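## Task

Carry the white rack holding the tubes from the counter to the desk, and carry the empty yellow rack from the desk to the counter, passing through the door that swings shut by itself. At the end both racks must stand upright on their new surfaces, each tube must sit all the way down in a hole of the white rack, and the door must be closed. A rack or tube reaching the floor means failure, as does a robot toppling or being left leaning. One or both robots may be used; finish by releasing everything and backing the robots away.

## Robot and tools

Robots: two identical Hello Robot Stretch 4 units, r1 and r2. Each has an omni-wheel base (rim within 0.23 m of its centre), a mast carrying a lift, an arm that telescopes straight forward from the lift, a three-joint wrist (yaw, pitch, roll) and a two-finger gripper. Each has cameras r?_head_camera, r?_head_left_camera, r?_head_right_camera and r?_wrist_camera. Objects may occasionally get a small random shove.

Frames: every robot reports in its own base frame, origin on the floor below the base centre, x forward, y left, z up. hand_pose (a point between the open fingertips) is in this frame and may be somewhat off. base_odometry is relative to where that robot started the scene and counts wheel rotation, so slip looks like travel; heading is positive leftward, -3.142 to 3.142. Because frames are per robot, only images, lidar_m and wrist_depth_mm reveal where the robots are relative to each other.

Tool execute_actions(actions, cameras): actions is a list with at most one action object. That object has optional keys r1 and r2, one block per robot. A block may contain base, joints, pace, contact_limits, or instead only end_of_arm. All motions in the action start at once.
- base: exactly one relative move from the robot's current spot: translate_m (metres, forward +, -2 to 2), strafe_m (metres, sideways, left +, -2 to 2) or rotate_rad (radians, counter-clockwise seen from above +, -3.2 to 3.2).
- joints: absolute targets, by name: lift_m 0 to 1.2 (metres of lift height); arm_m 0 to 0.55 (metres of extension); wrist_yaw_rad -1.134 to 4.276 (0 points forward, + turns left, 3.14 stowed back; above 3.4 the arm may interfere); wrist_pitch_rad -1.117 to 4.259 (0 level, 1.57 pointing down); wrist_roll_rad -1.117 to 4.259 (0 puts the fingers level; + rolls clockwise seen from behind); gripper_m -0.038 to 0.141 (fingertip gap in metres; negative means squeezing them together). Done tolerances: 0.004 for lift, arm and gripper; 0.02 for yaw and roll; 0.05 for pitch. Joint targets outside range get clipped and reported; any other bad value or unknown key rejects the whole call.
- pace: slow, default, fast or max; base speeds 0.1/0.3/0.4/0.6 m/s and 1/2/3/4 rad/s, reduced when the lift is above 0.2 m (down to 0.3 m/s and 1 rad/s at 1.2).
- contact_limits: {arm_m: value} from 0 (gentlest) to 0.75 (firmest), default 0.5; the arm halts on contact beyond it.
- end_of_arm: enable_torque, re-powers wrist or gripper motors that cut out.
No action runs past 15 s. Parts left out of an action may keep pushing toward older targets. cameras lists camera names or all; empty list gives none.

Other tools: wait(seconds 0 to 10) lets time pass and returns state; zoom_image(camera, region [x0,y0,x1,y1] pixels, max 504 by 504) enlarges part of the latest image; read_manual returns licence text only; finished_scene(scene) ends the current scene irreversibly and reports success. Unfold the wrist at a scene's start with lift_m 0.4 plus wrist_yaw_rad 0.

Results: base_status and joint_status per motion: done (for the base, wheels turned the commanded amount even if slipping), off_target, contact_stop_at_<key> (blocked; that part goes slack, a lift may sag, a base may roll), limit_stop_at_<name> (e.g. own_body near self-collision, tilt when leaning over 6 degrees, which slackens lift, arm and wheels), time_out, torque_fault (wrist motor overloaded and limp until enable_torque). on_its_own reports uncommanded things; its held at value is a target, not a position. lidar_m: 12 distances in metres, 30-degree sectors starting straight ahead and going counter-clockwise (4th left, 7th behind, 10th right); - means nothing seen or closer than 0.25 m; it sees the other robot, table tops, but may miss glass and thin legs. wrist_depth_mm: 7 by 7 grid of depths, 100 to 2000 mm. turned_by_wheels versus turned_by_imu differing by over 0.1 rad indicates a bump or slip. base_tilt in degrees (forward, right positive) with a fixed bias up to 1.5. motor_effort in percent of max, with peak in brackets; wheel effort positive turns right. After any stop, remaining calls in that reply are skipped.

Gripping: command a gap smaller than the object; smaller squeezes harder and pulls it inward. Gap reading and done do not prove a hold; check gripper effort. Lift off if fingertips jam on a surface.

Avoid: robots touching each other (pressing fails the run; no status flags it, and even millimetres more drive after contact is too much); racks or tubes falling; more than 1 kg held with arm_m above 0.2 while driving or turning, especially fast; strong pushes or pulls, particularly with the hand high; over 2 kg in a level gripper; jointly carrying one load, since travel can differ up to 3 cm per metre between robots and may tip one. Drops, slams and hard pushes lower quality; fewer seconds of robot motion is better.

Each tool is called after ">>>" in YAML: its name, and indented under it one key for each argument.

## Session

I'll start by looking at the current state of the scene.

>>> execute_actions:
  actions: []

Scene clock: 0.00 s.
r1.base_odometry: x=+0.000 y=+0.000 heading=+0.000 (m, m, rad; r1's odometry frame)
r1.turned_by_wheels: +0.000 (rad since the last result)
r1.turned_by_imu: +0.000 (rad since the last result)
r1.base_tilt: forward=+0.1 right=+0.1 (deg)
r1.lidar_m: 0.87 0.87 0.86 0.91 1.15 1.09 1.17 1.19 1.15 1.23 1.87 0.83
r1.base_status: not commanded
r1.joint_positions: lift_m=+0.241 arm_m=-0.001 wrist_yaw_rad=+3.200 wrist_pitch_rad=+0.012 wrist_roll_rad=+0.001 gripper_m=+0.057
r1.joint_status: not commanded
r1.motor_effort: lift_m=+20 arm_m=-1 wrist_yaw_rad=+0 wrist_pitch_rad=-7 wrist_roll_rad=+1 gripper_m=-1 wheel_0=+0 wheel_1=+0 wheel_2=+0 (%)
r1.hand_pose: x=-0.1233 y=+0.0705 z=+0.4155 quat_wxyz=(-0.029, -0.006, +0.000, +1.000) (m; r1's base frame)
r1.wrist_depth_mm: - - 135 1430 1205 1025 946 / - - 133 1430 1229 1060 946 / - 110 133 1336 1182 1060 946 / - 127 150 1366 1205 1060 931 / 208 1281 1576 1397 1205 1042 931 / 216 1281 191 1397 209 1042 931 / 215 991 1098 141 1042 991 917
r2.base_odometry: x=+0.000 y=+0.000 heading=+0.000 (m, m, rad; r2's odometry frame)
r2.turned_by_wheels: +0.000 (rad since the last result)
r2.turned_by_imu: +0.000 (rad since the last result)
r2.base_tilt: forward=-0.6 right=+0.8 (deg)
r2.lidar_m: 2.30 1.64 1.03 0.93 0.96 0.84 0.74 0.75 0.98 1.65 1.66 2.05
r2.base_status: not commanded
r2.joint_positions: lift_m=+0.262 arm_m=+0.000 wrist_yaw_rad=+3.176 wrist_pitch_rad=-0.005 wrist_roll_rad=-0.007 gripper_m=+0.057
r2.joint_status: not commanded
r2.motor_effort: lift_m=+18 arm_m=-1 wrist_yaw_rad=+0 wrist_pitch_rad=-8 wrist_roll_rad=+2 gripper_m=-3 wheel_0=+0 wheel_1=+0 wheel_2=+0 (%)
r2.hand_pose: x=-0.1205 y=+0.0776 z=+0.4419 quat_wxyz=(-0.017, +0.003, -0.003, +1.000) (m; r2's base frame)
r2.wrist_depth_mm: - 136 136 891 917 931 946 / - 106 135 904 917 931 960 / - 110 136 904 917 946 960 / - 128 160 931 931 946 946 / 198 878 891 931 917 946 976 / 208 891 200 931 195 960 976 / 201 866 891 109 931 931 931
pictures: r1_head_camera, r1_head_left_camera, r1_head_right_camera, r1_wrist_camera, r2_head_camera, r2_head_left_camera, r2_head_right_camera, r2_wrist_camera
Images, in order (width x height): r1_head_camera 420x560, r1_head_left_camera 420x672, r1_head_right_camera 420x672, r1_wrist_camera 616x392, r2_head_camera 420x560, r2_head_left_camera 420x672, r2_head_right_camera 420x672, r2_wrist_camera 616x392.

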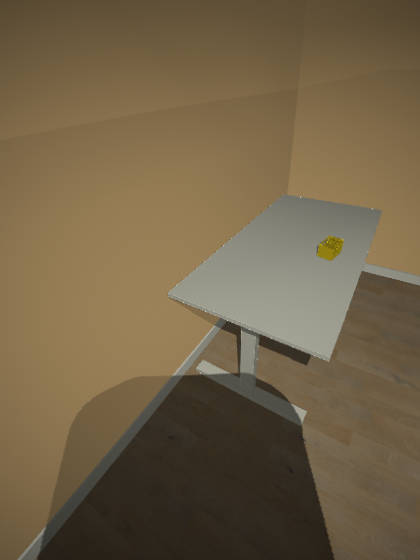

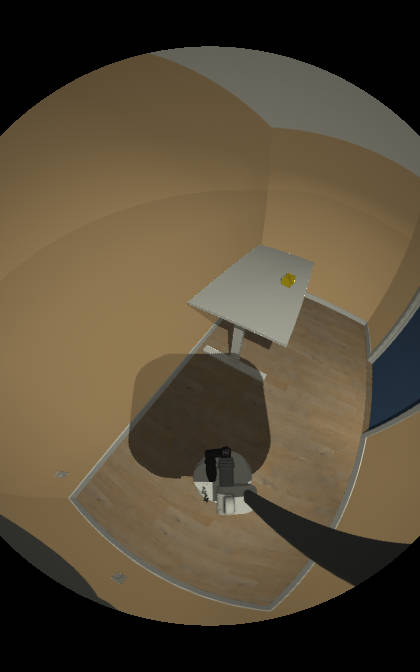

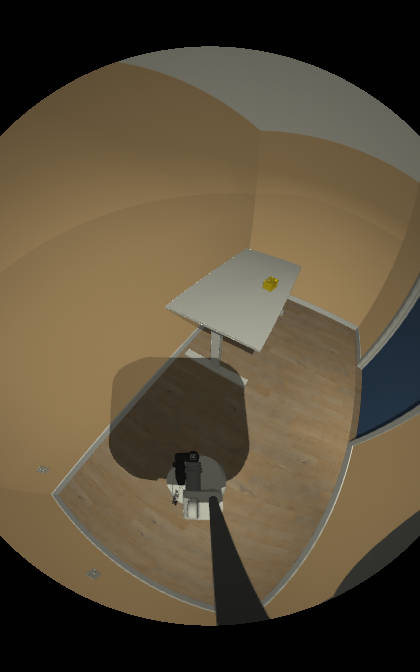

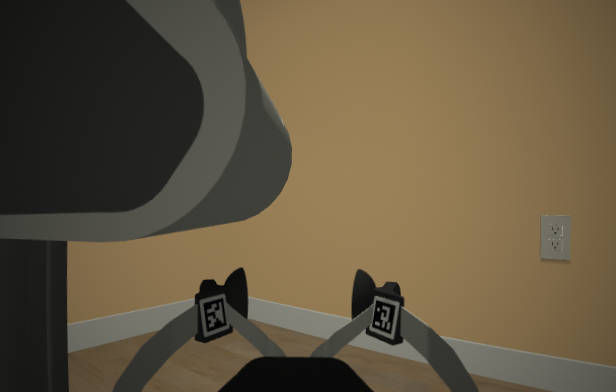

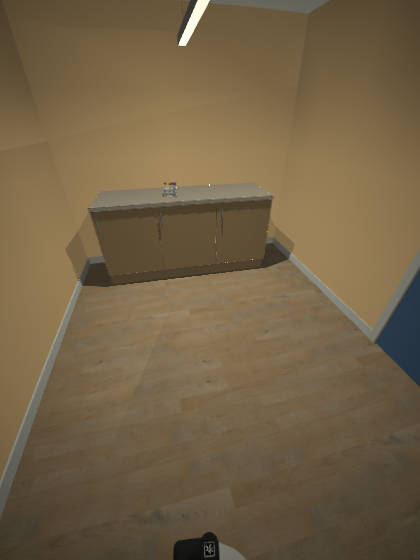

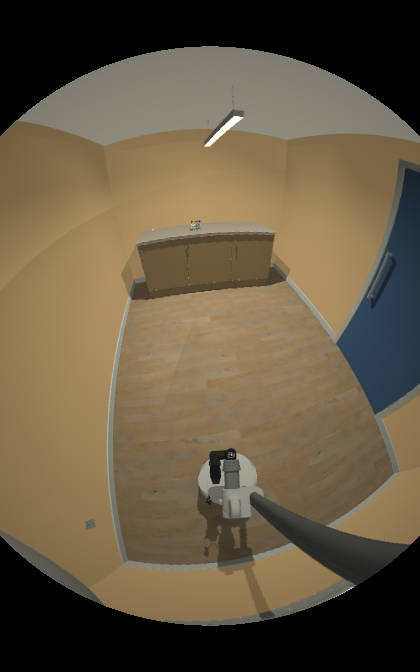

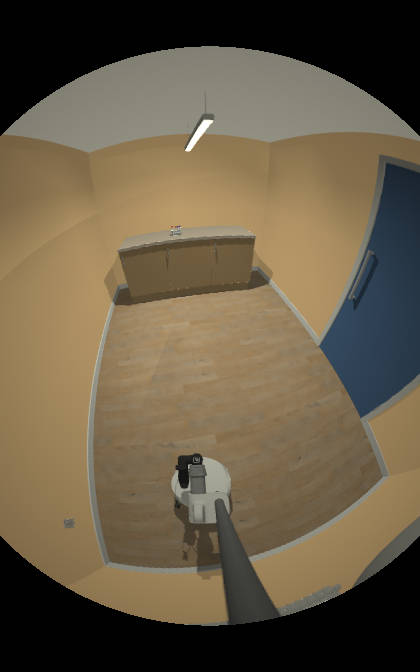

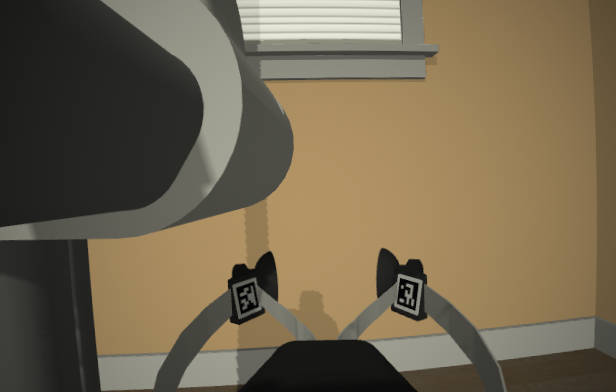

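>>> zoom_image:
  camera: "r1_head_camera"
  region: [280, 200, 400, 290]

>>> zoom_image:
  camera: "r2_head_camera"
  region: [130, 160, 230, 220]

>>> zoom_image:
  camera: "r2_head_right_camera"
  region: [240, 130, 420, 500]

>>> zoom_image:
  camera: "r1_head_right_camera"
  region: [240, 200, 420, 600]

Region (280, 200, 400, 290) of r1_head_camera's 420x560 image, scaled by 4.200, with more detail than that image has; it fills the top 378 rows of this view, and the rest is white.

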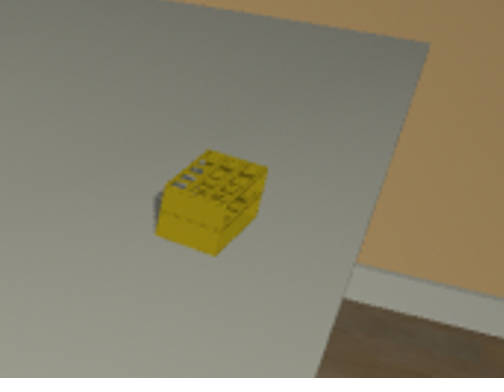

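Region (130, 160, 230, 220) of r2_head_camera's 420x560 image, scaled by 5.040, with more detail than that image has; it fills the top 302 rows of this view, and the rest is white.

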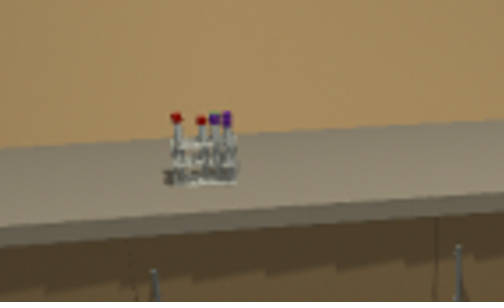

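Region (240, 130, 420, 500) of r2_head_right_camera's 420x672 image, scaled by 1.362, with more detail than that image has; it fills the left 245 columns of this view, and the rest is white.

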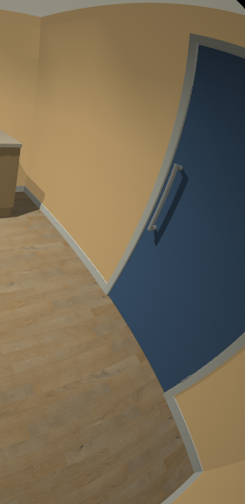

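Region (240, 200, 420, 600) of r1_head_right_camera's 420x672 image, scaled by 1.260, with more detail than that image has; it fills the left 227 columns of this view, and the rest is white.

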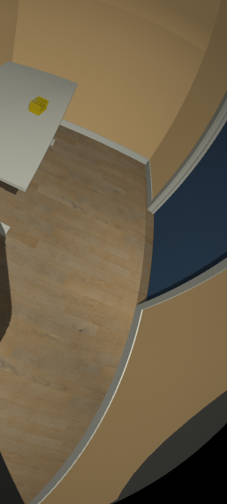

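>>> execute_actions:
  actions:
    - {"r1": {"base": {"rotate_rad": -0.873}, "joints": {"lift_m": 0.4, "wrist_yaw_rad": 0, "gripper_m": 0.14}, "pace": "fast"}, "r2": {"base": {"rotate_rad": 0.2}, "joints": {"lift_m": 0.4, "wrist_yaw_rad": 0, "gripper_m": 0.14}, "pace": "fast"}}

Scene clock: 13.17 s.
r1.base_odometry: x=+0.000 y=+0.000 heading=-0.873 (m, m, rad; r1's odometry frame)
r1.turned_by_wheels: -0.873 (rad since the last result)
r1.turned_by_imu: -0.877 (rad since the last result)
r1.base_tilt: forward=+0.1 right=+0.2 (deg)
r1.lidar_m: 2.24 0.82 0.94 0.85 0.84 0.97 1.12 1.11 1.28 1.15 1.14 1.34
r1.base_status: done
r1.joint_positions: lift_m=+0.400 arm_m=-0.001 wrist_yaw_rad=+0.000 wrist_pitch_rad=+0.012 wrist_roll_rad=+0.001 gripper_m=+0.140
r1.joint_status: all done
r1.motor_effort: lift_m=+22(28) arm_m=-1(1) wrist_yaw_rad=-1(6) wrist_pitch_rad=-7(7) wrist_roll_rad=+0(0) gripper_m=-1(7) wheel_0=+1(10) wheel_1=+0(11) wheel_2=+1(9) (%)
r1.hand_pose: x=+0.4583 y=-0.0873 z=+0.5745 quat_wxyz=(+1.000, +0.000, +0.006, +0.000) (m; r1's base frame)
r1.wrist_depth_mm: - - - - 1983 1464 1118 / - - - - 1921 1464 1138 / - - - - 1863 1464 1138 / 1708 - - - 1921 1430 1118 / - - - - 1921 1397 1138 / 1921 204 - - 1808 1255 1138 / 1397 1397 1397 147 1464 1308 1118
r2.base_odometry: x=+0.000 y=+0.000 heading=+0.200 (m, m, rad; r2's odometry frame)
r2.turned_by_wheels: +0.200 (rad since the last result)
r2.turned_by_imu: +0.197 (rad since the last result)
r2.base_tilt: forward=-0.7 right=+0.6 (deg)
r2.lidar_m: 2.29 1.32 1.00 0.94 0.99 0.78 0.73 0.78 1.17 1.65 1.75 2.36
r2.base_status: done
r2.joint_positions: lift_m=+0.400 arm_m=+0.000 wrist_yaw_rad=+0.000 wrist_pitch_rad=-0.005 wrist_roll_rad=-0.007 gripper_m=+0.140
r2.joint_status: all done
r2.motor_effort: lift_m=+20(24) arm_m=-1(1) wrist_yaw_rad=-1(6) wrist_pitch_rad=-8(9) wrist_roll_rad=+2(2) gripper_m=+0(3) wheel_0=-1(7) wheel_1=+0(8) wheel_2=+1(8) (%)
r2.hand_pose: x=+0.4593 y=-0.0873 z=+0.5795 quat_wxyz=(+1.000, -0.003, -0.003, +0.000) (m; r2's base frame)
r2.wrist_depth_mm: 1336 1863 - - - - - / 1281 1863 - - - - - / 1308 1808 - - - - - / 1229 1756 - - - - - / 1281 1756 - - - - - / 1308 1576 1537 1808 1537 1430 1661 / 1205 1308 1366 110 1255 1229 1182
pictures: r1_head_camera, r1_head_left_camera, r1_head_right_camera, r1_wrist_camera, r2_head_camera, r2_head_left_camera, r2_head_right_camera, r2_wrist_camera
Images, in order (width x height): r1_head_camera 420x560, r1_head_left_camera 420x672, r1_head_right_camera 420x672, r1_wrist_camera 616x392, r2_head_camera 420x560, r2_head_left_camera 420x672, r2_head_right_camera 420x672, r2_wrist_camera 616x392.

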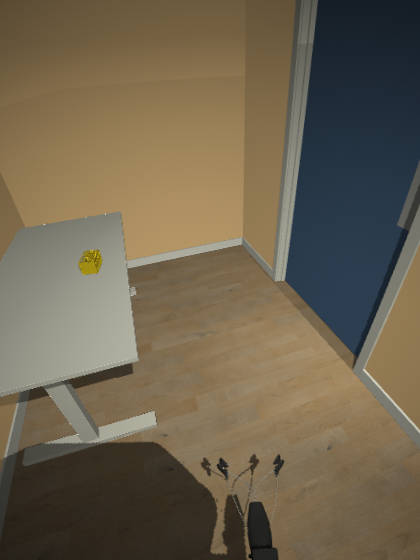

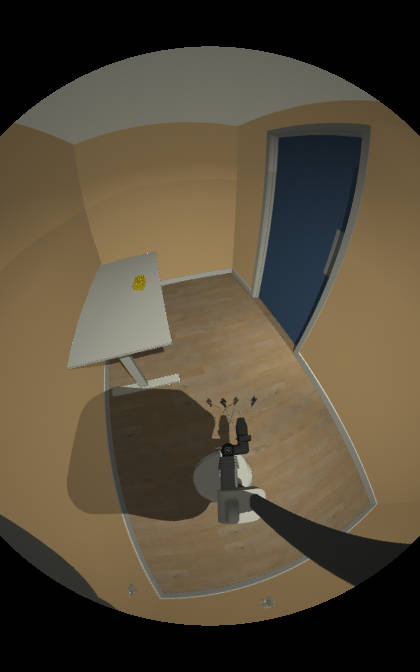

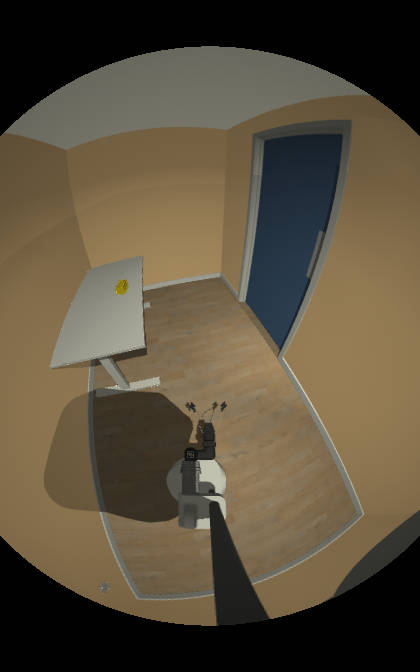

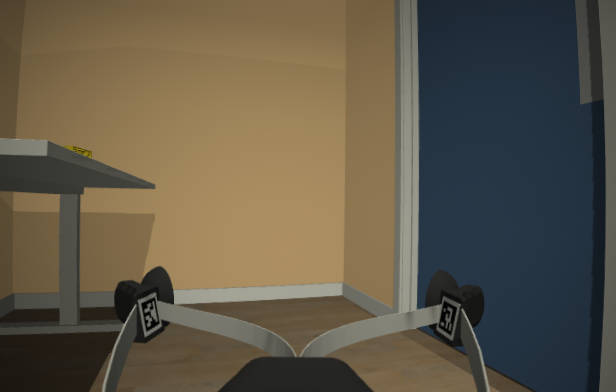

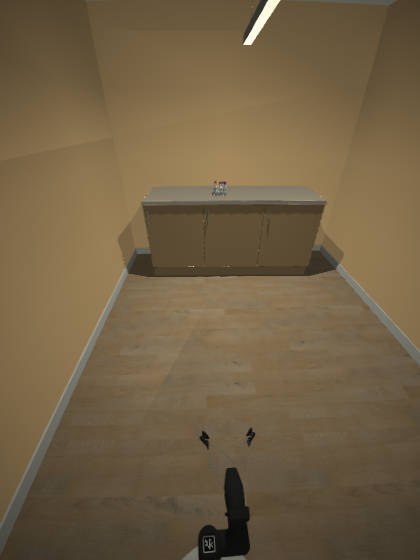

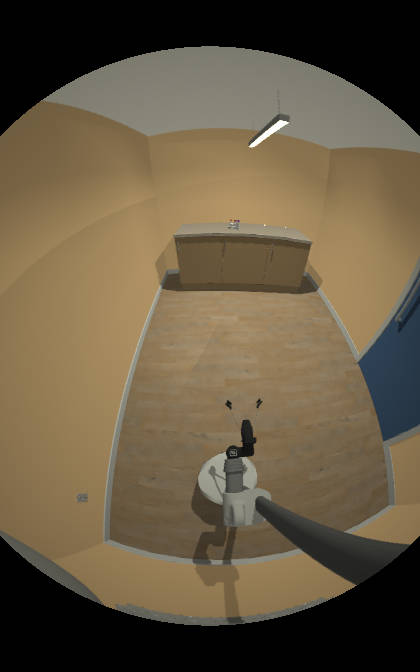

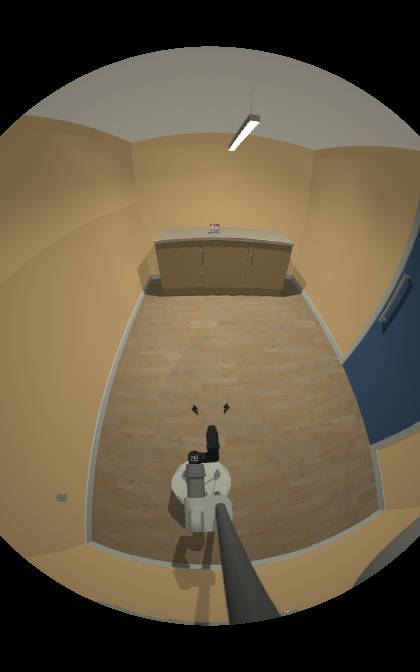

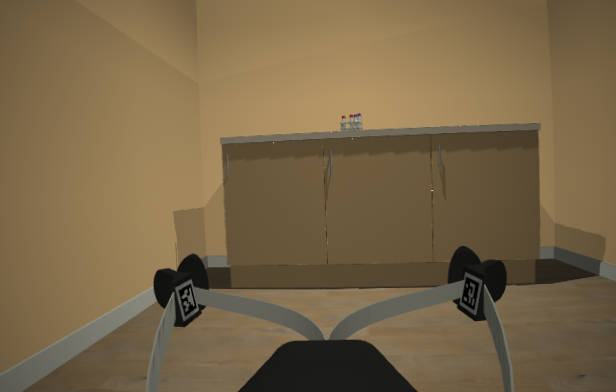

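>>> execute_actions:
  actions:
    - {"r1": {"base": {"translate_m": 1.52}, "joints": {"lift_m": 0.72, "wrist_pitch_rad": 0.3}, "pace": "max"}, "r2": {"base": {"translate_m": 1.65}, "joints": {"lift_m": 0.87, "wrist_pitch_rad": 0.3}, "pace": "max"}}

Scene clock: 18.37 s.
r1.base_odometry: x=+0.977 y=-1.164 heading=-0.873 (m, m, rad; r1's odometry frame)
r1.turned_by_wheels: +0.000 (rad since the last result)
r1.turned_by_imu: -0.005 (rad since the last result)
r1.base_tilt: forward=+0.0 right=+0.2 (deg)
r1.lidar_m: 1.21 1.22 0.61 0.51 0.49 0.57 2.47 1.54 0.93 0.79 0.79 0.83
r1.base_status: done
r1.joint_positions: lift_m=+0.720 arm_m=-0.001 wrist_yaw_rad=+0.000 wrist_pitch_rad=+0.302 wrist_roll_rad=+0.001 gripper_m=+0.140
r1.joint_status: all done
r1.motor_effort: lift_m=+21(23) arm_m=-1(1) wrist_yaw_rad=-1(1) wrist_pitch_rad=-7(8) wrist_roll_rad=+1(1) gripper_m=-3(1) wheel_0=+0(9) wheel_1=+0(8) wheel_2=+2(14) (%)
r1.hand_pose: x=+0.4452 y=-0.0874 z=+0.8123 quat_wxyz=(+0.989, +0.000, +0.150, +0.000) (m; r1's base frame)
r1.wrist_depth_mm: 798 831 891 946 991 715 574 / 809 866 917 991 1025 732 580 / 866 904 960 1042 1060 741 580 / 866 931 1008 1078 1098 750 585 / 904 976 1042 1118 1118 759 591 / 946 203 1060 1138 1008 668 615 / 976 1025 1118 147 1138 707 603
r2.base_odometry: x=+1.617 y=+0.328 heading=+0.200 (m, m, rad; r2's odometry frame)
r2.turned_by_wheels: +0.000 (rad since the last result)
r2.turned_by_imu: -0.003 (rad since the last result)
r2.base_tilt: forward=-0.6 right=+0.7 (deg)
r2.lidar_m: 0.64 0.71 0.92 0.86 0.95 1.32 2.40 2.35 1.77 1.71 0.90 0.69
r2.base_status: done
r2.joint_positions: lift_m=+0.870 arm_m=+0.000 wrist_yaw_rad=+0.000 wrist_pitch_rad=+0.302 wrist_roll_rad=-0.007 gripper_m=+0.140
r2.joint_status: all done
r2.motor_effort: lift_m=+18(21) arm_m=-1(1) wrist_yaw_rad=-1(1) wrist_pitch_rad=-8(8) wrist_roll_rad=+2(3) gripper_m=-1(0) wheel_0=+0(9) wheel_1=-1(7) wheel_2=+1(13) (%)
r2.hand_pose: x=+0.4462 y=-0.0874 z=+0.9624 quat_wxyz=(+0.989, -0.003, +0.150, +0.001) (m; r2's base frame)
r2.wrist_depth_mm: 1025 1008 991 976 960 946 931 / 1060 1060 1042 1042 1025 991 991 / 1118 1025 946 854 647 699 768 / 580 554 530 508 492 480 462 / 544 539 517 512 492 477 473 / 585 574 535 525 512 496 500 / 634 609 585 110 549 544 530
pictures: r1_head_camera, r1_head_left_camera, r1_head_right_camera, r1_wrist_camera, r2_head_camera, r2_head_left_camera, r2_head_right_camera, r2_wrist_camera
Images, in order (width x height): r1_head_camera 420x560, r1_head_left_camera 420x672, r1_head_right_camera 420x672, r1_wrist_camera 616x392, r2_head_camera 420x560, r2_head_left_camera 420x672, r2_head_right_camera 420x672, r2_wrist_camera 616x392.

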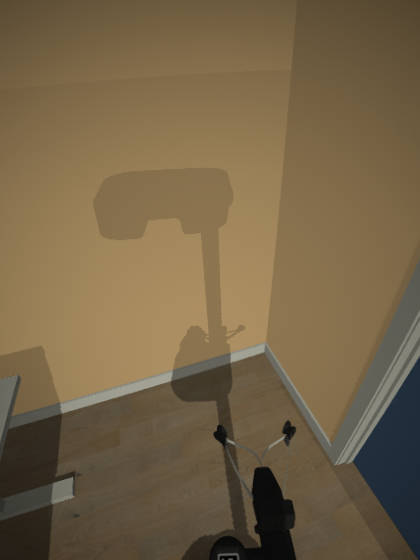

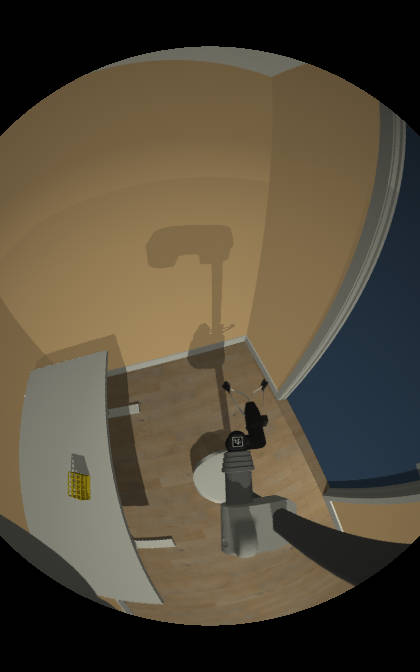

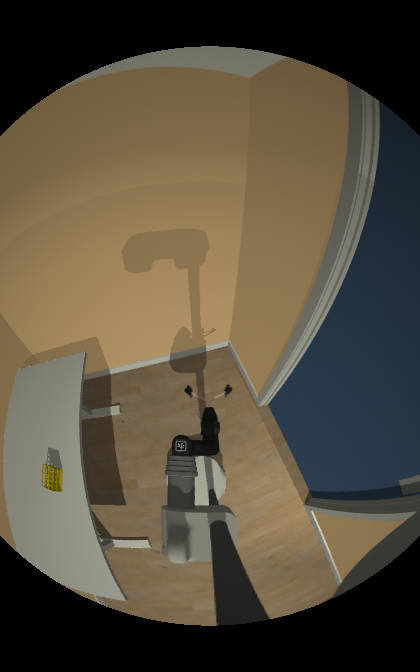

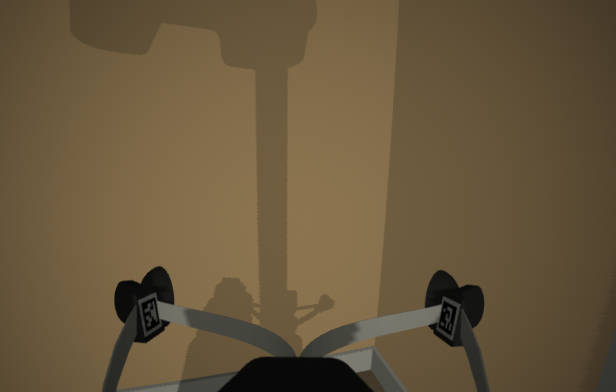

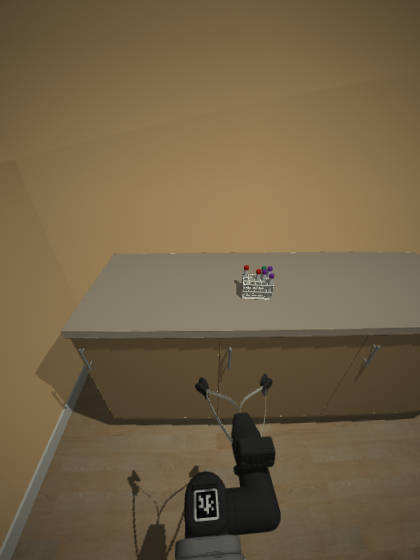

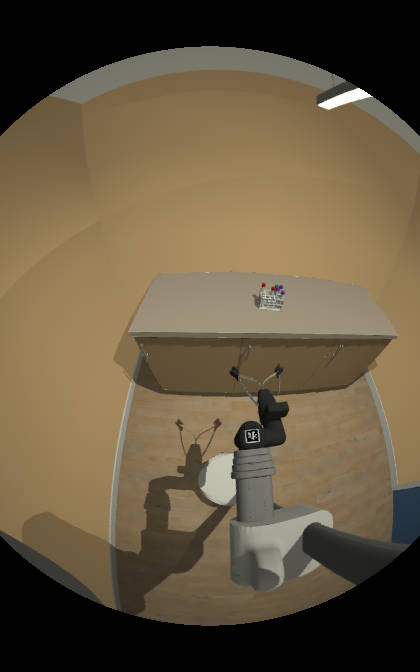

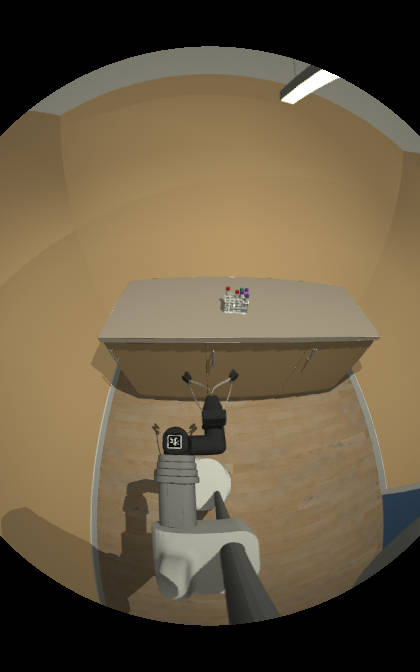

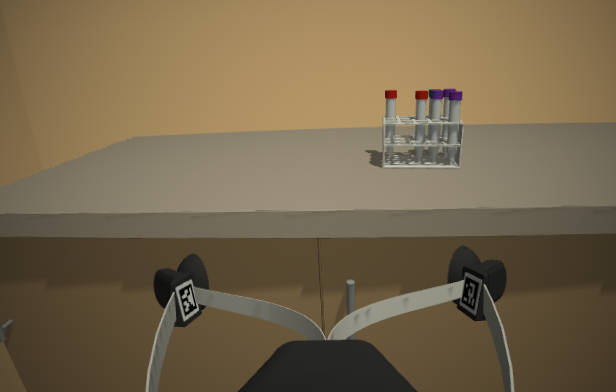

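>>> zoom_image:
  camera: "r2_wrist_camera"
  region: [350, 70, 500, 190]

>>> zoom_image:
  camera: "r2_head_camera"
  region: [200, 245, 320, 345]

Region (350, 70, 500, 190) of r2_wrist_camera's 616x392 image, scaled by 3.360; it fills the top 403 rows of this view, and the rest is white.

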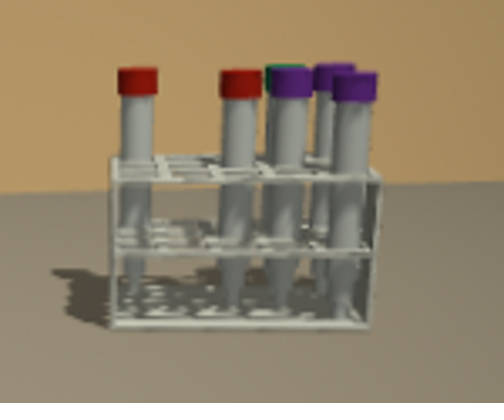

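Region (200, 245, 320, 345) of r2_head_camera's 420x560 image, scaled by 4.200, with more detail than that image has.

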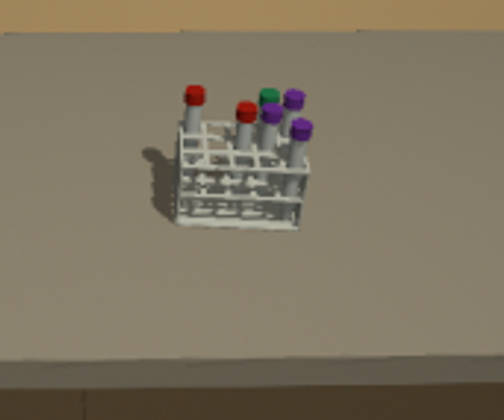

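>>> execute_actions:
  actions:
    - {"r1": {"base": {"rotate_rad": 1.86}, "joints": {"lift_m": 0.75}, "pace": "max"}, "r2": {"base": {"rotate_rad": -0.14}, "joints": {"lift_m": 0.92}, "pace": "fast"}}
  cameras: ["r1_head_camera", "r1_wrist_camera", "r2_head_camera", "r2_wrist_camera"]

Scene clock: 21.87 s.
r1.base_odometry: x=+0.977 y=-1.164 heading=+0.987 (m, m, rad; r1's odometry frame)
r1.turned_by_wheels: +1.860 (rad since the last result)
r1.turned_by_imu: +1.866 (rad since the last result)
r1.base_tilt: forward=+0.1 right=+0.1 (deg)
r1.lidar_m: 0.48 0.51 0.72 2.56 1.05 0.84 0.78 0.81 1.00 1.20 0.74 0.52
r1.base_status: done
r1.joint_positions: lift_m=+0.750 arm_m=-0.001 wrist_yaw_rad=+0.000 wrist_pitch_rad=+0.302 wrist_roll_rad=+0.001 gripper_m=+0.140
r1.joint_status: all done
r1.motor_effort: lift_m=+21(24) arm_m=-1(1) wrist_yaw_rad=-1(1) wrist_pitch_rad=-7(8) wrist_roll_rad=+0(0) gripper_m=-1(2) wheel_0=-1(11) wheel_1=-2(8) wheel_2=+0(11) (%)
r1.hand_pose: x=+0.4452 y=-0.0874 z=+0.8423 quat_wxyz=(+0.989, +0.000, +0.150, +0.000) (m; r1's base frame)
r1.wrist_depth_mm: 991 976 976 976 960 976 960 / 991 1008 1008 1008 991 991 991 / 1042 1025 1042 1060 1042 1042 1025 / 866 878 878 891 904 917 931 / 564 574 574 488 585 591 603 / 415 204 433 433 427 394 433 / 334 336 342 147 345 340 349
r2.base_odometry: x=+1.617 y=+0.328 heading=+0.060 (m, m, rad; r2's odometry frame)
r2.turned_by_wheels: -0.140 (rad since the last result)
r2.turned_by_imu: -0.138 (rad since the last result)
r2.base_tilt: forward=-0.7 right=+0.6 (deg)
r2.lidar_m: 0.66 0.69 0.98 0.88 0.88 1.19 2.43 2.47 1.81 1.71 1.09 0.70
r2.base_status: done
r2.joint_positions: lift_m=+0.920 arm_m=+0.000 wrist_yaw_rad=+0.000 wrist_pitch_rad=+0.302 wrist_roll_rad=-0.007 gripper_m=+0.140
r2.joint_status: all done
r2.motor_effort: lift_m=+19(22) arm_m=-1(1) wrist_yaw_rad=+1(1) wrist_pitch_rad=-8(8) wrist_roll_rad=+2(3) gripper_m=-1(2) wheel_0=+2(7) wheel_1=+1(8) wheel_2=-1(7) (%)
r2.hand_pose: x=+0.4462 y=-0.0875 z=+1.0122 quat_wxyz=(+0.989, -0.003, +0.150, +0.000) (m; r2's base frame)
r2.wrist_depth_mm: 946 960 1008 1008 1008 1042 1025 / 991 1008 1042 1042 1060 1060 1098 / 1042 1042 1078 1008 917 991 976 / 741 707 676 640 634 609 585 / 496 484 500 500 500 500 539 / 535 530 539 539 544 554 574 / 564 564 569 110 585 597 609
pictures: r1_head_camera, r1_wrist_camera, r2_head_camera, r2_wrist_camera
Images, in order (width x height): r1_head_camera 420x560, r1_wrist_camera 616x392, r2_head_camera 420x560, r2_wrist_camera 616x392.

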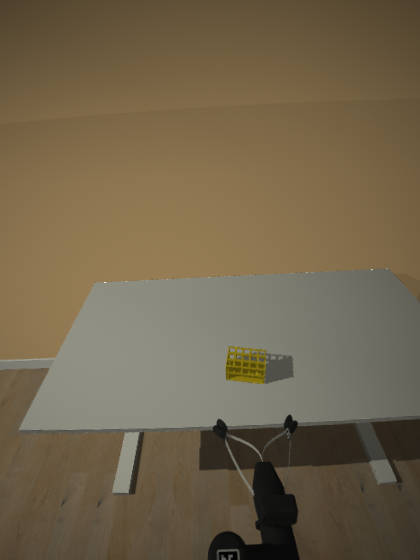

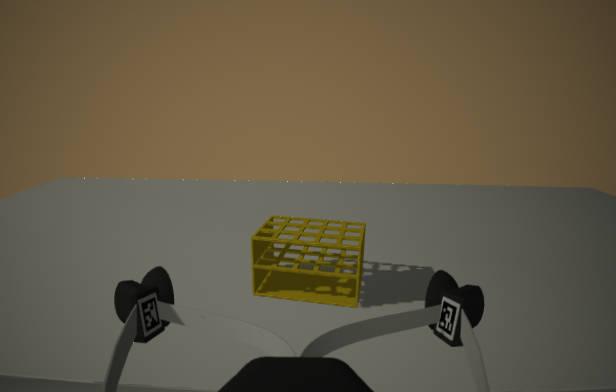

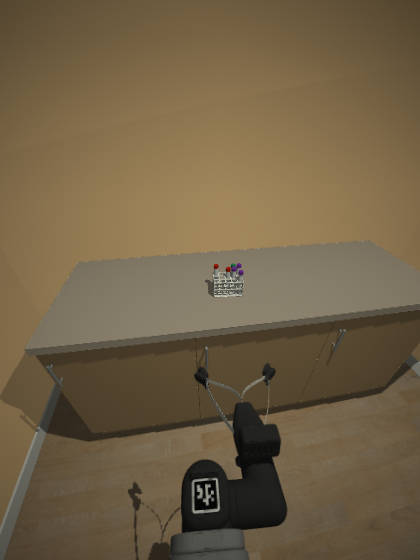

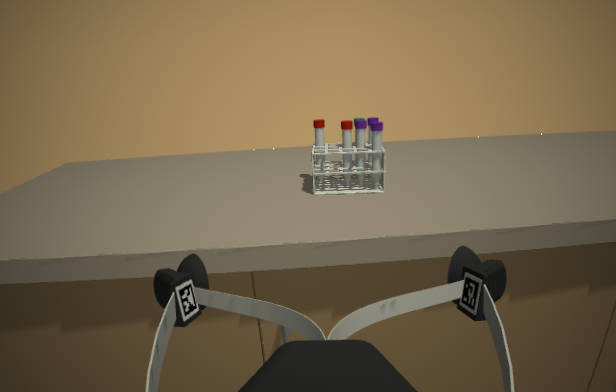

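>>> zoom_image:
  camera: "r1_wrist_camera"
  region: [220, 190, 400, 330]

>>> zoom_image:
  camera: "r1_head_camera"
  region: [190, 330, 330, 450]

>>> zoom_image:
  camera: "r2_wrist_camera"
  region: [280, 100, 420, 210]

>>> zoom_image:
  camera: "r2_head_camera"
  region: [170, 250, 310, 400]

Region (220, 190, 400, 330) of r1_wrist_camera's 616x392 image, scaled by 2.800.

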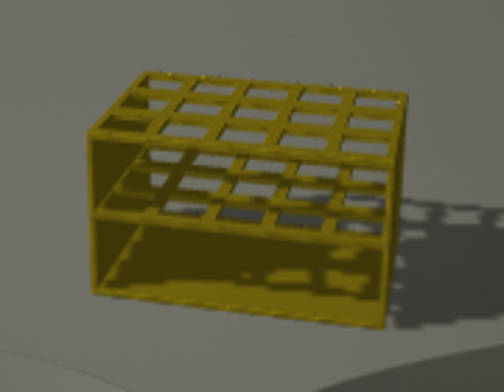

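Region (190, 330, 330, 450) of r1_head_camera's 420x560 image, scaled by 3.600, with more detail than that image has; it fills the top 432 rows of this view, and the rest is white.

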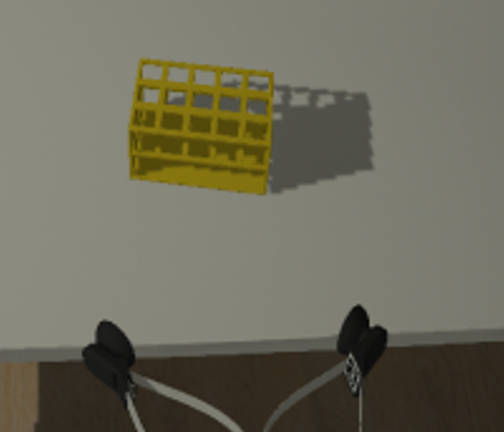

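Region (280, 100, 420, 210) of r2_wrist_camera's 616x392 image, scaled by 3.600; it fills the top 396 rows of this view, and the rest is white.

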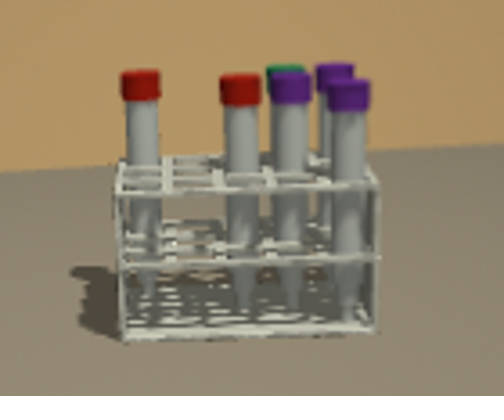

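Region (170, 250, 310, 400) of r2_head_camera's 420x560 image, scaled by 3.360, with more detail than that image has; it fills the left 470 columns of this view, and the rest is white.

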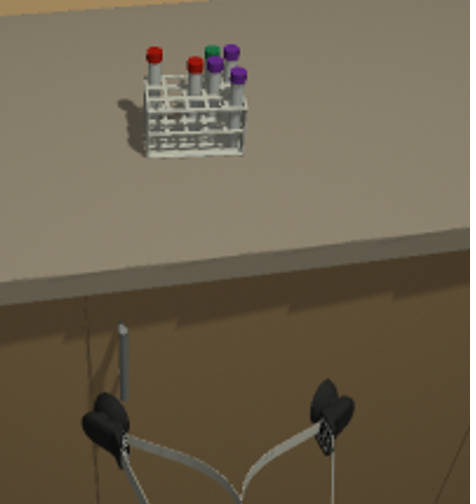

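>>> execute_actions:
  actions:
    - {"r1": {"base": {"rotate_rad": -0.2}, "joints": {"lift_m": 0.71}, "pace": "fast"}, "r2": {"base": {"translate_m": 0.2}, "joints": {"lift_m": 0.9, "arm_m": 0.06, "wrist_yaw_rad": -0.05}, "pace": "fast"}}
  cameras: ["r1_head_camera", "r1_wrist_camera", "r2_head_camera", "r2_wrist_camera"]

Scene clock: 25.60 s.
r1.base_odometry: x=+0.977 y=-1.164 heading=+0.787 (m, m, rad; r1's odometry frame)
r1.turned_by_wheels: -0.200 (rad since the last result)
r1.turned_by_imu: -0.201 (rad since the last result)
r1.base_tilt: forward=+0.1 right=+0.1 (deg)
r1.lidar_m: 0.49 0.50 0.62 2.56 1.34 0.90 0.79 0.79 0.84 1.19 0.94 0.57
r1.base_status: done
r1.joint_positions: lift_m=+0.710 arm_m=-0.001 wrist_yaw_rad=+0.000 wrist_pitch_rad=+0.302 wrist_roll_rad=+0.001 gripper_m=+0.140
r1.joint_status: all done
r1.motor_effort: lift_m=+18(20) arm_m=-1(1) wrist_yaw_rad=+0(1) wrist_pitch_rad=-7(7) wrist_roll_rad=+0(1) gripper_m=-1(1) wheel_0=+1(7) wheel_1=+1(8) wheel_2=+1(8) (%)
r1.hand_pose: x=+0.4452 y=-0.0874 z=+0.8026 quat_wxyz=(+0.989, +0.000, +0.150, +0.000) (m; r1's base frame)
r1.wrist_depth_mm: 878 931 976 1025 1060 1098 1138 / 946 976 991 1042 1098 1160 1182 / 960 991 1042 1078 1138 1205 1205 / 715 723 732 732 759 768 768 / 469 455 452 492 496 496 492 / 349 203 359 364 366 366 397 / 290 301 314 147 1255 878 1182
r2.base_odometry: x=+1.817 y=+0.340 heading=+0.061 (m, m, rad; r2's odometry frame)
r2.turned_by_wheels: +0.001 (rad since the last result)
r2.turned_by_imu: +0.000 (rad since the last result)
r2.base_tilt: forward=-0.6 right=+0.6 (deg)
r2.lidar_m: 0.46 0.48 0.64 0.91 0.91 1.19 2.60 2.68 1.82 1.67 0.75 0.50
r2.base_status: done
r2.joint_positions: lift_m=+0.900 arm_m=+0.059 wrist_yaw_rad=-0.050 wrist_pitch_rad=+0.302 wrist_roll_rad=-0.007 gripper_m=+0.140
r2.joint_status: all done
r2.motor_effort: lift_m=+15(19) arm_m=+5(3) wrist_yaw_rad=+0(3) wrist_pitch_rad=-8(8) wrist_roll_rad=+2(2) gripper_m=+1(1) wheel_0=+2(7) wheel_1=+2(8) wheel_2=+2(11) (%)
r2.hand_pose: x=+0.5007 y=-0.1011 z=+0.9925 quat_wxyz=(+0.988, +0.000, +0.151, -0.024) (m; r2's base frame)
r2.wrist_depth_mm: 715 732 759 768 788 831 831 / 759 778 778 820 866 854 866 / 788 809 831 831 842 878 904 / 668 640 621 473 433 554 539 / 445 436 433 413 410 394 387 / 336 319 300 320 290 279 300 / 273 266 273 110 263 259 264
pictures: r1_head_camera, r1_wrist_camera, r2_head_camera, r2_wrist_camera
Images, in order (width x height): r1_head_camera 420x560, r1_wrist_camera 616x392, r2_head_camera 420x560, r2_wrist_camera 616x392.

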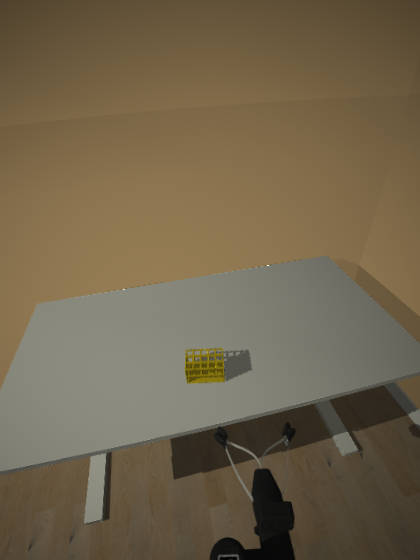

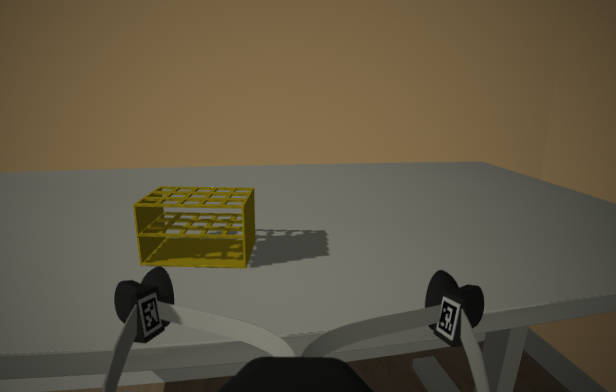

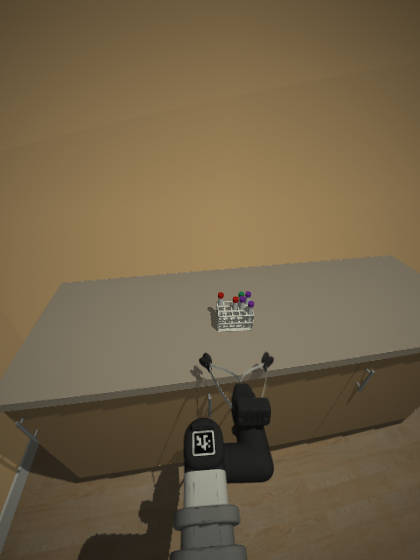

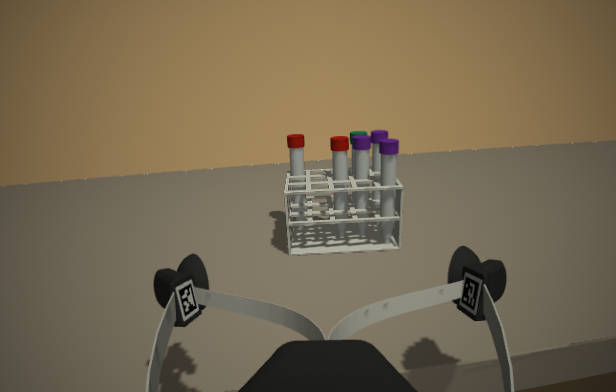

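>>> execute_actions:
  actions:
    - {"r1": {"base": {"strafe_m": 0.127}, "joints": {"lift_m": 0.685, "arm_m": 0.12}, "pace": "default"}, "r2": {"base": {"strafe_m": -0.032}, "joints": {"lift_m": 0.872, "arm_m": 0.15}, "pace": "default"}}
  cameras: ["r1_head_camera", "r1_wrist_camera", "r2_head_camera", "r2_wrist_camera"]

Scene clock: 27.80 s.
r1.base_odometry: x=+0.887 y=-1.075 heading=+0.787 (m, m, rad; r1's odometry frame)
r1.turned_by_wheels: +0.000 (rad since the last result)
r1.turned_by_imu: +0.000 (rad since the last result)
r1.base_tilt: forward=+0.1 right=+0.1 (deg)
r1.lidar_m: 0.47 0.48 0.59 2.43 1.40 0.85 0.80 0.81 0.91 1.33 0.89 0.53
r1.base_status: done
r1.joint_positions: lift_m=+0.685 arm_m=+0.119 wrist_yaw_rad=+0.000 wrist_pitch_rad=+0.302 wrist_roll_rad=+0.001 gripper_m=+0.140
r1.joint_status: all done
r1.motor_effort: lift_m=+17(15) arm_m=+6(6) wrist_yaw_rad=-1(0) wrist_pitch_rad=-7(7) wrist_roll_rad=+1(1) gripper_m=-1(2) wheel_0=+0(10) wheel_1=+1(9) wheel_2=+0(2) (%)
r1.hand_pose: x=+0.5653 y=-0.0874 z=+0.7776 quat_wxyz=(+0.989, +0.000, +0.150, +0.000) (m; r1's base frame)
r1.wrist_depth_mm: 768 798 842 878 904 946 1008 / 798 831 878 917 946 1008 1060 / 831 878 904 946 991 1025 1098 / 621 634 647 580 661 661 676 / 407 415 373 359 402 433 430 / 301 204 314 317 315 287 317 / 244 243 250 147 251 248 252
r2.base_odometry: x=+1.819 y=+0.308 heading=+0.061 (m, m, rad; r2's odometry frame)
r2.turned_by_wheels: +0.000 (rad since the last result)
r2.turned_by_imu: +0.000 (rad since the last result)
r2.base_tilt: forward=-0.7 right=+0.7 (deg)
r2.lidar_m: 0.46 0.47 0.64 0.94 0.97 1.24 2.62 2.68 1.82 1.65 0.76 0.54
r2.base_status: done
r2.joint_positions: lift_m=+0.872 arm_m=+0.149 wrist_yaw_rad=-0.050 wrist_pitch_rad=+0.302 wrist_roll_rad=-0.007 gripper_m=+0.140
r2.joint_status: all done
r2.motor_effort: lift_m=+15(15) arm_m=+5(10) wrist_yaw_rad=+0(1) wrist_pitch_rad=-8(8) wrist_roll_rad=+2(2) gripper_m=-2(1) wheel_0=+2(9) wheel_1=+0(10) wheel_2=+0(2) (%)
r2.hand_pose: x=+0.5907 y=-0.1010 z=+0.9646 quat_wxyz=(+0.988, +0.000, +0.150, -0.024) (m; r2's base frame)
r2.wrist_depth_mm: 640 661 683 699 715 741 759 / 676 683 723 723 750 778 788 / 699 715 750 699 715 788 809 / 580 554 496 330 421 480 469 / 387 379 351 347 332 338 334 / 289 274 256 276 251 241 262 / 235 231 236 110 228 220 215
pictures: r1_head_camera, r1_wrist_camera, r2_head_camera, r2_wrist_camera
Images, in order (width x height): r1_head_camera 420x560, r1_wrist_camera 616x392, r2_head_camera 420x560, r2_wrist_camera 616x392.

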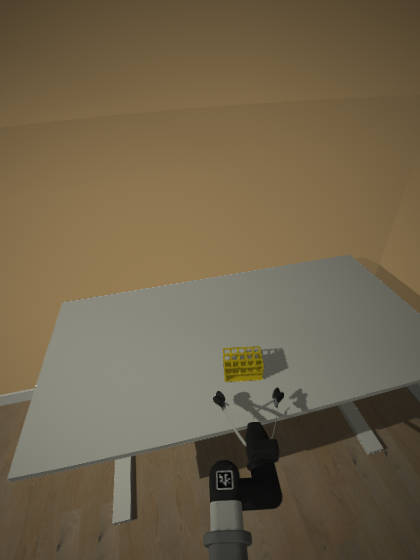

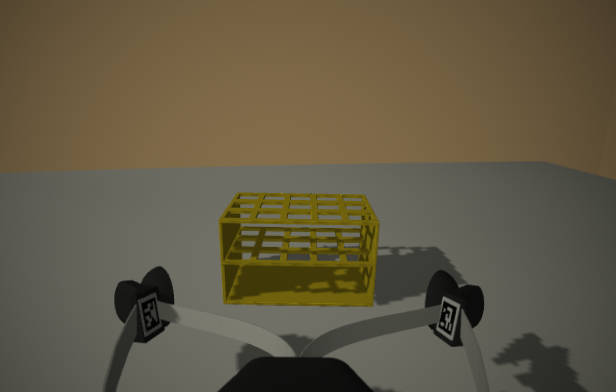

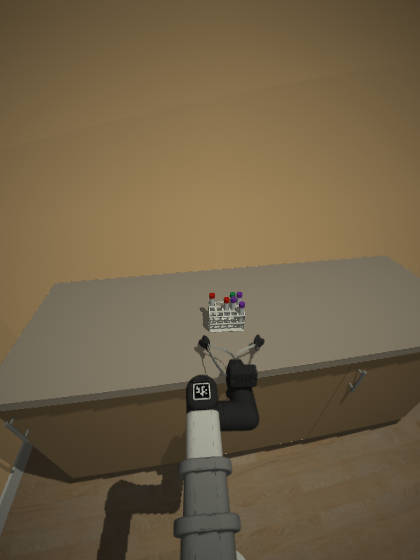

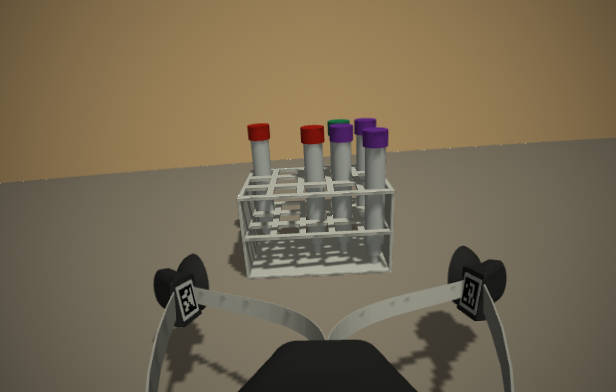

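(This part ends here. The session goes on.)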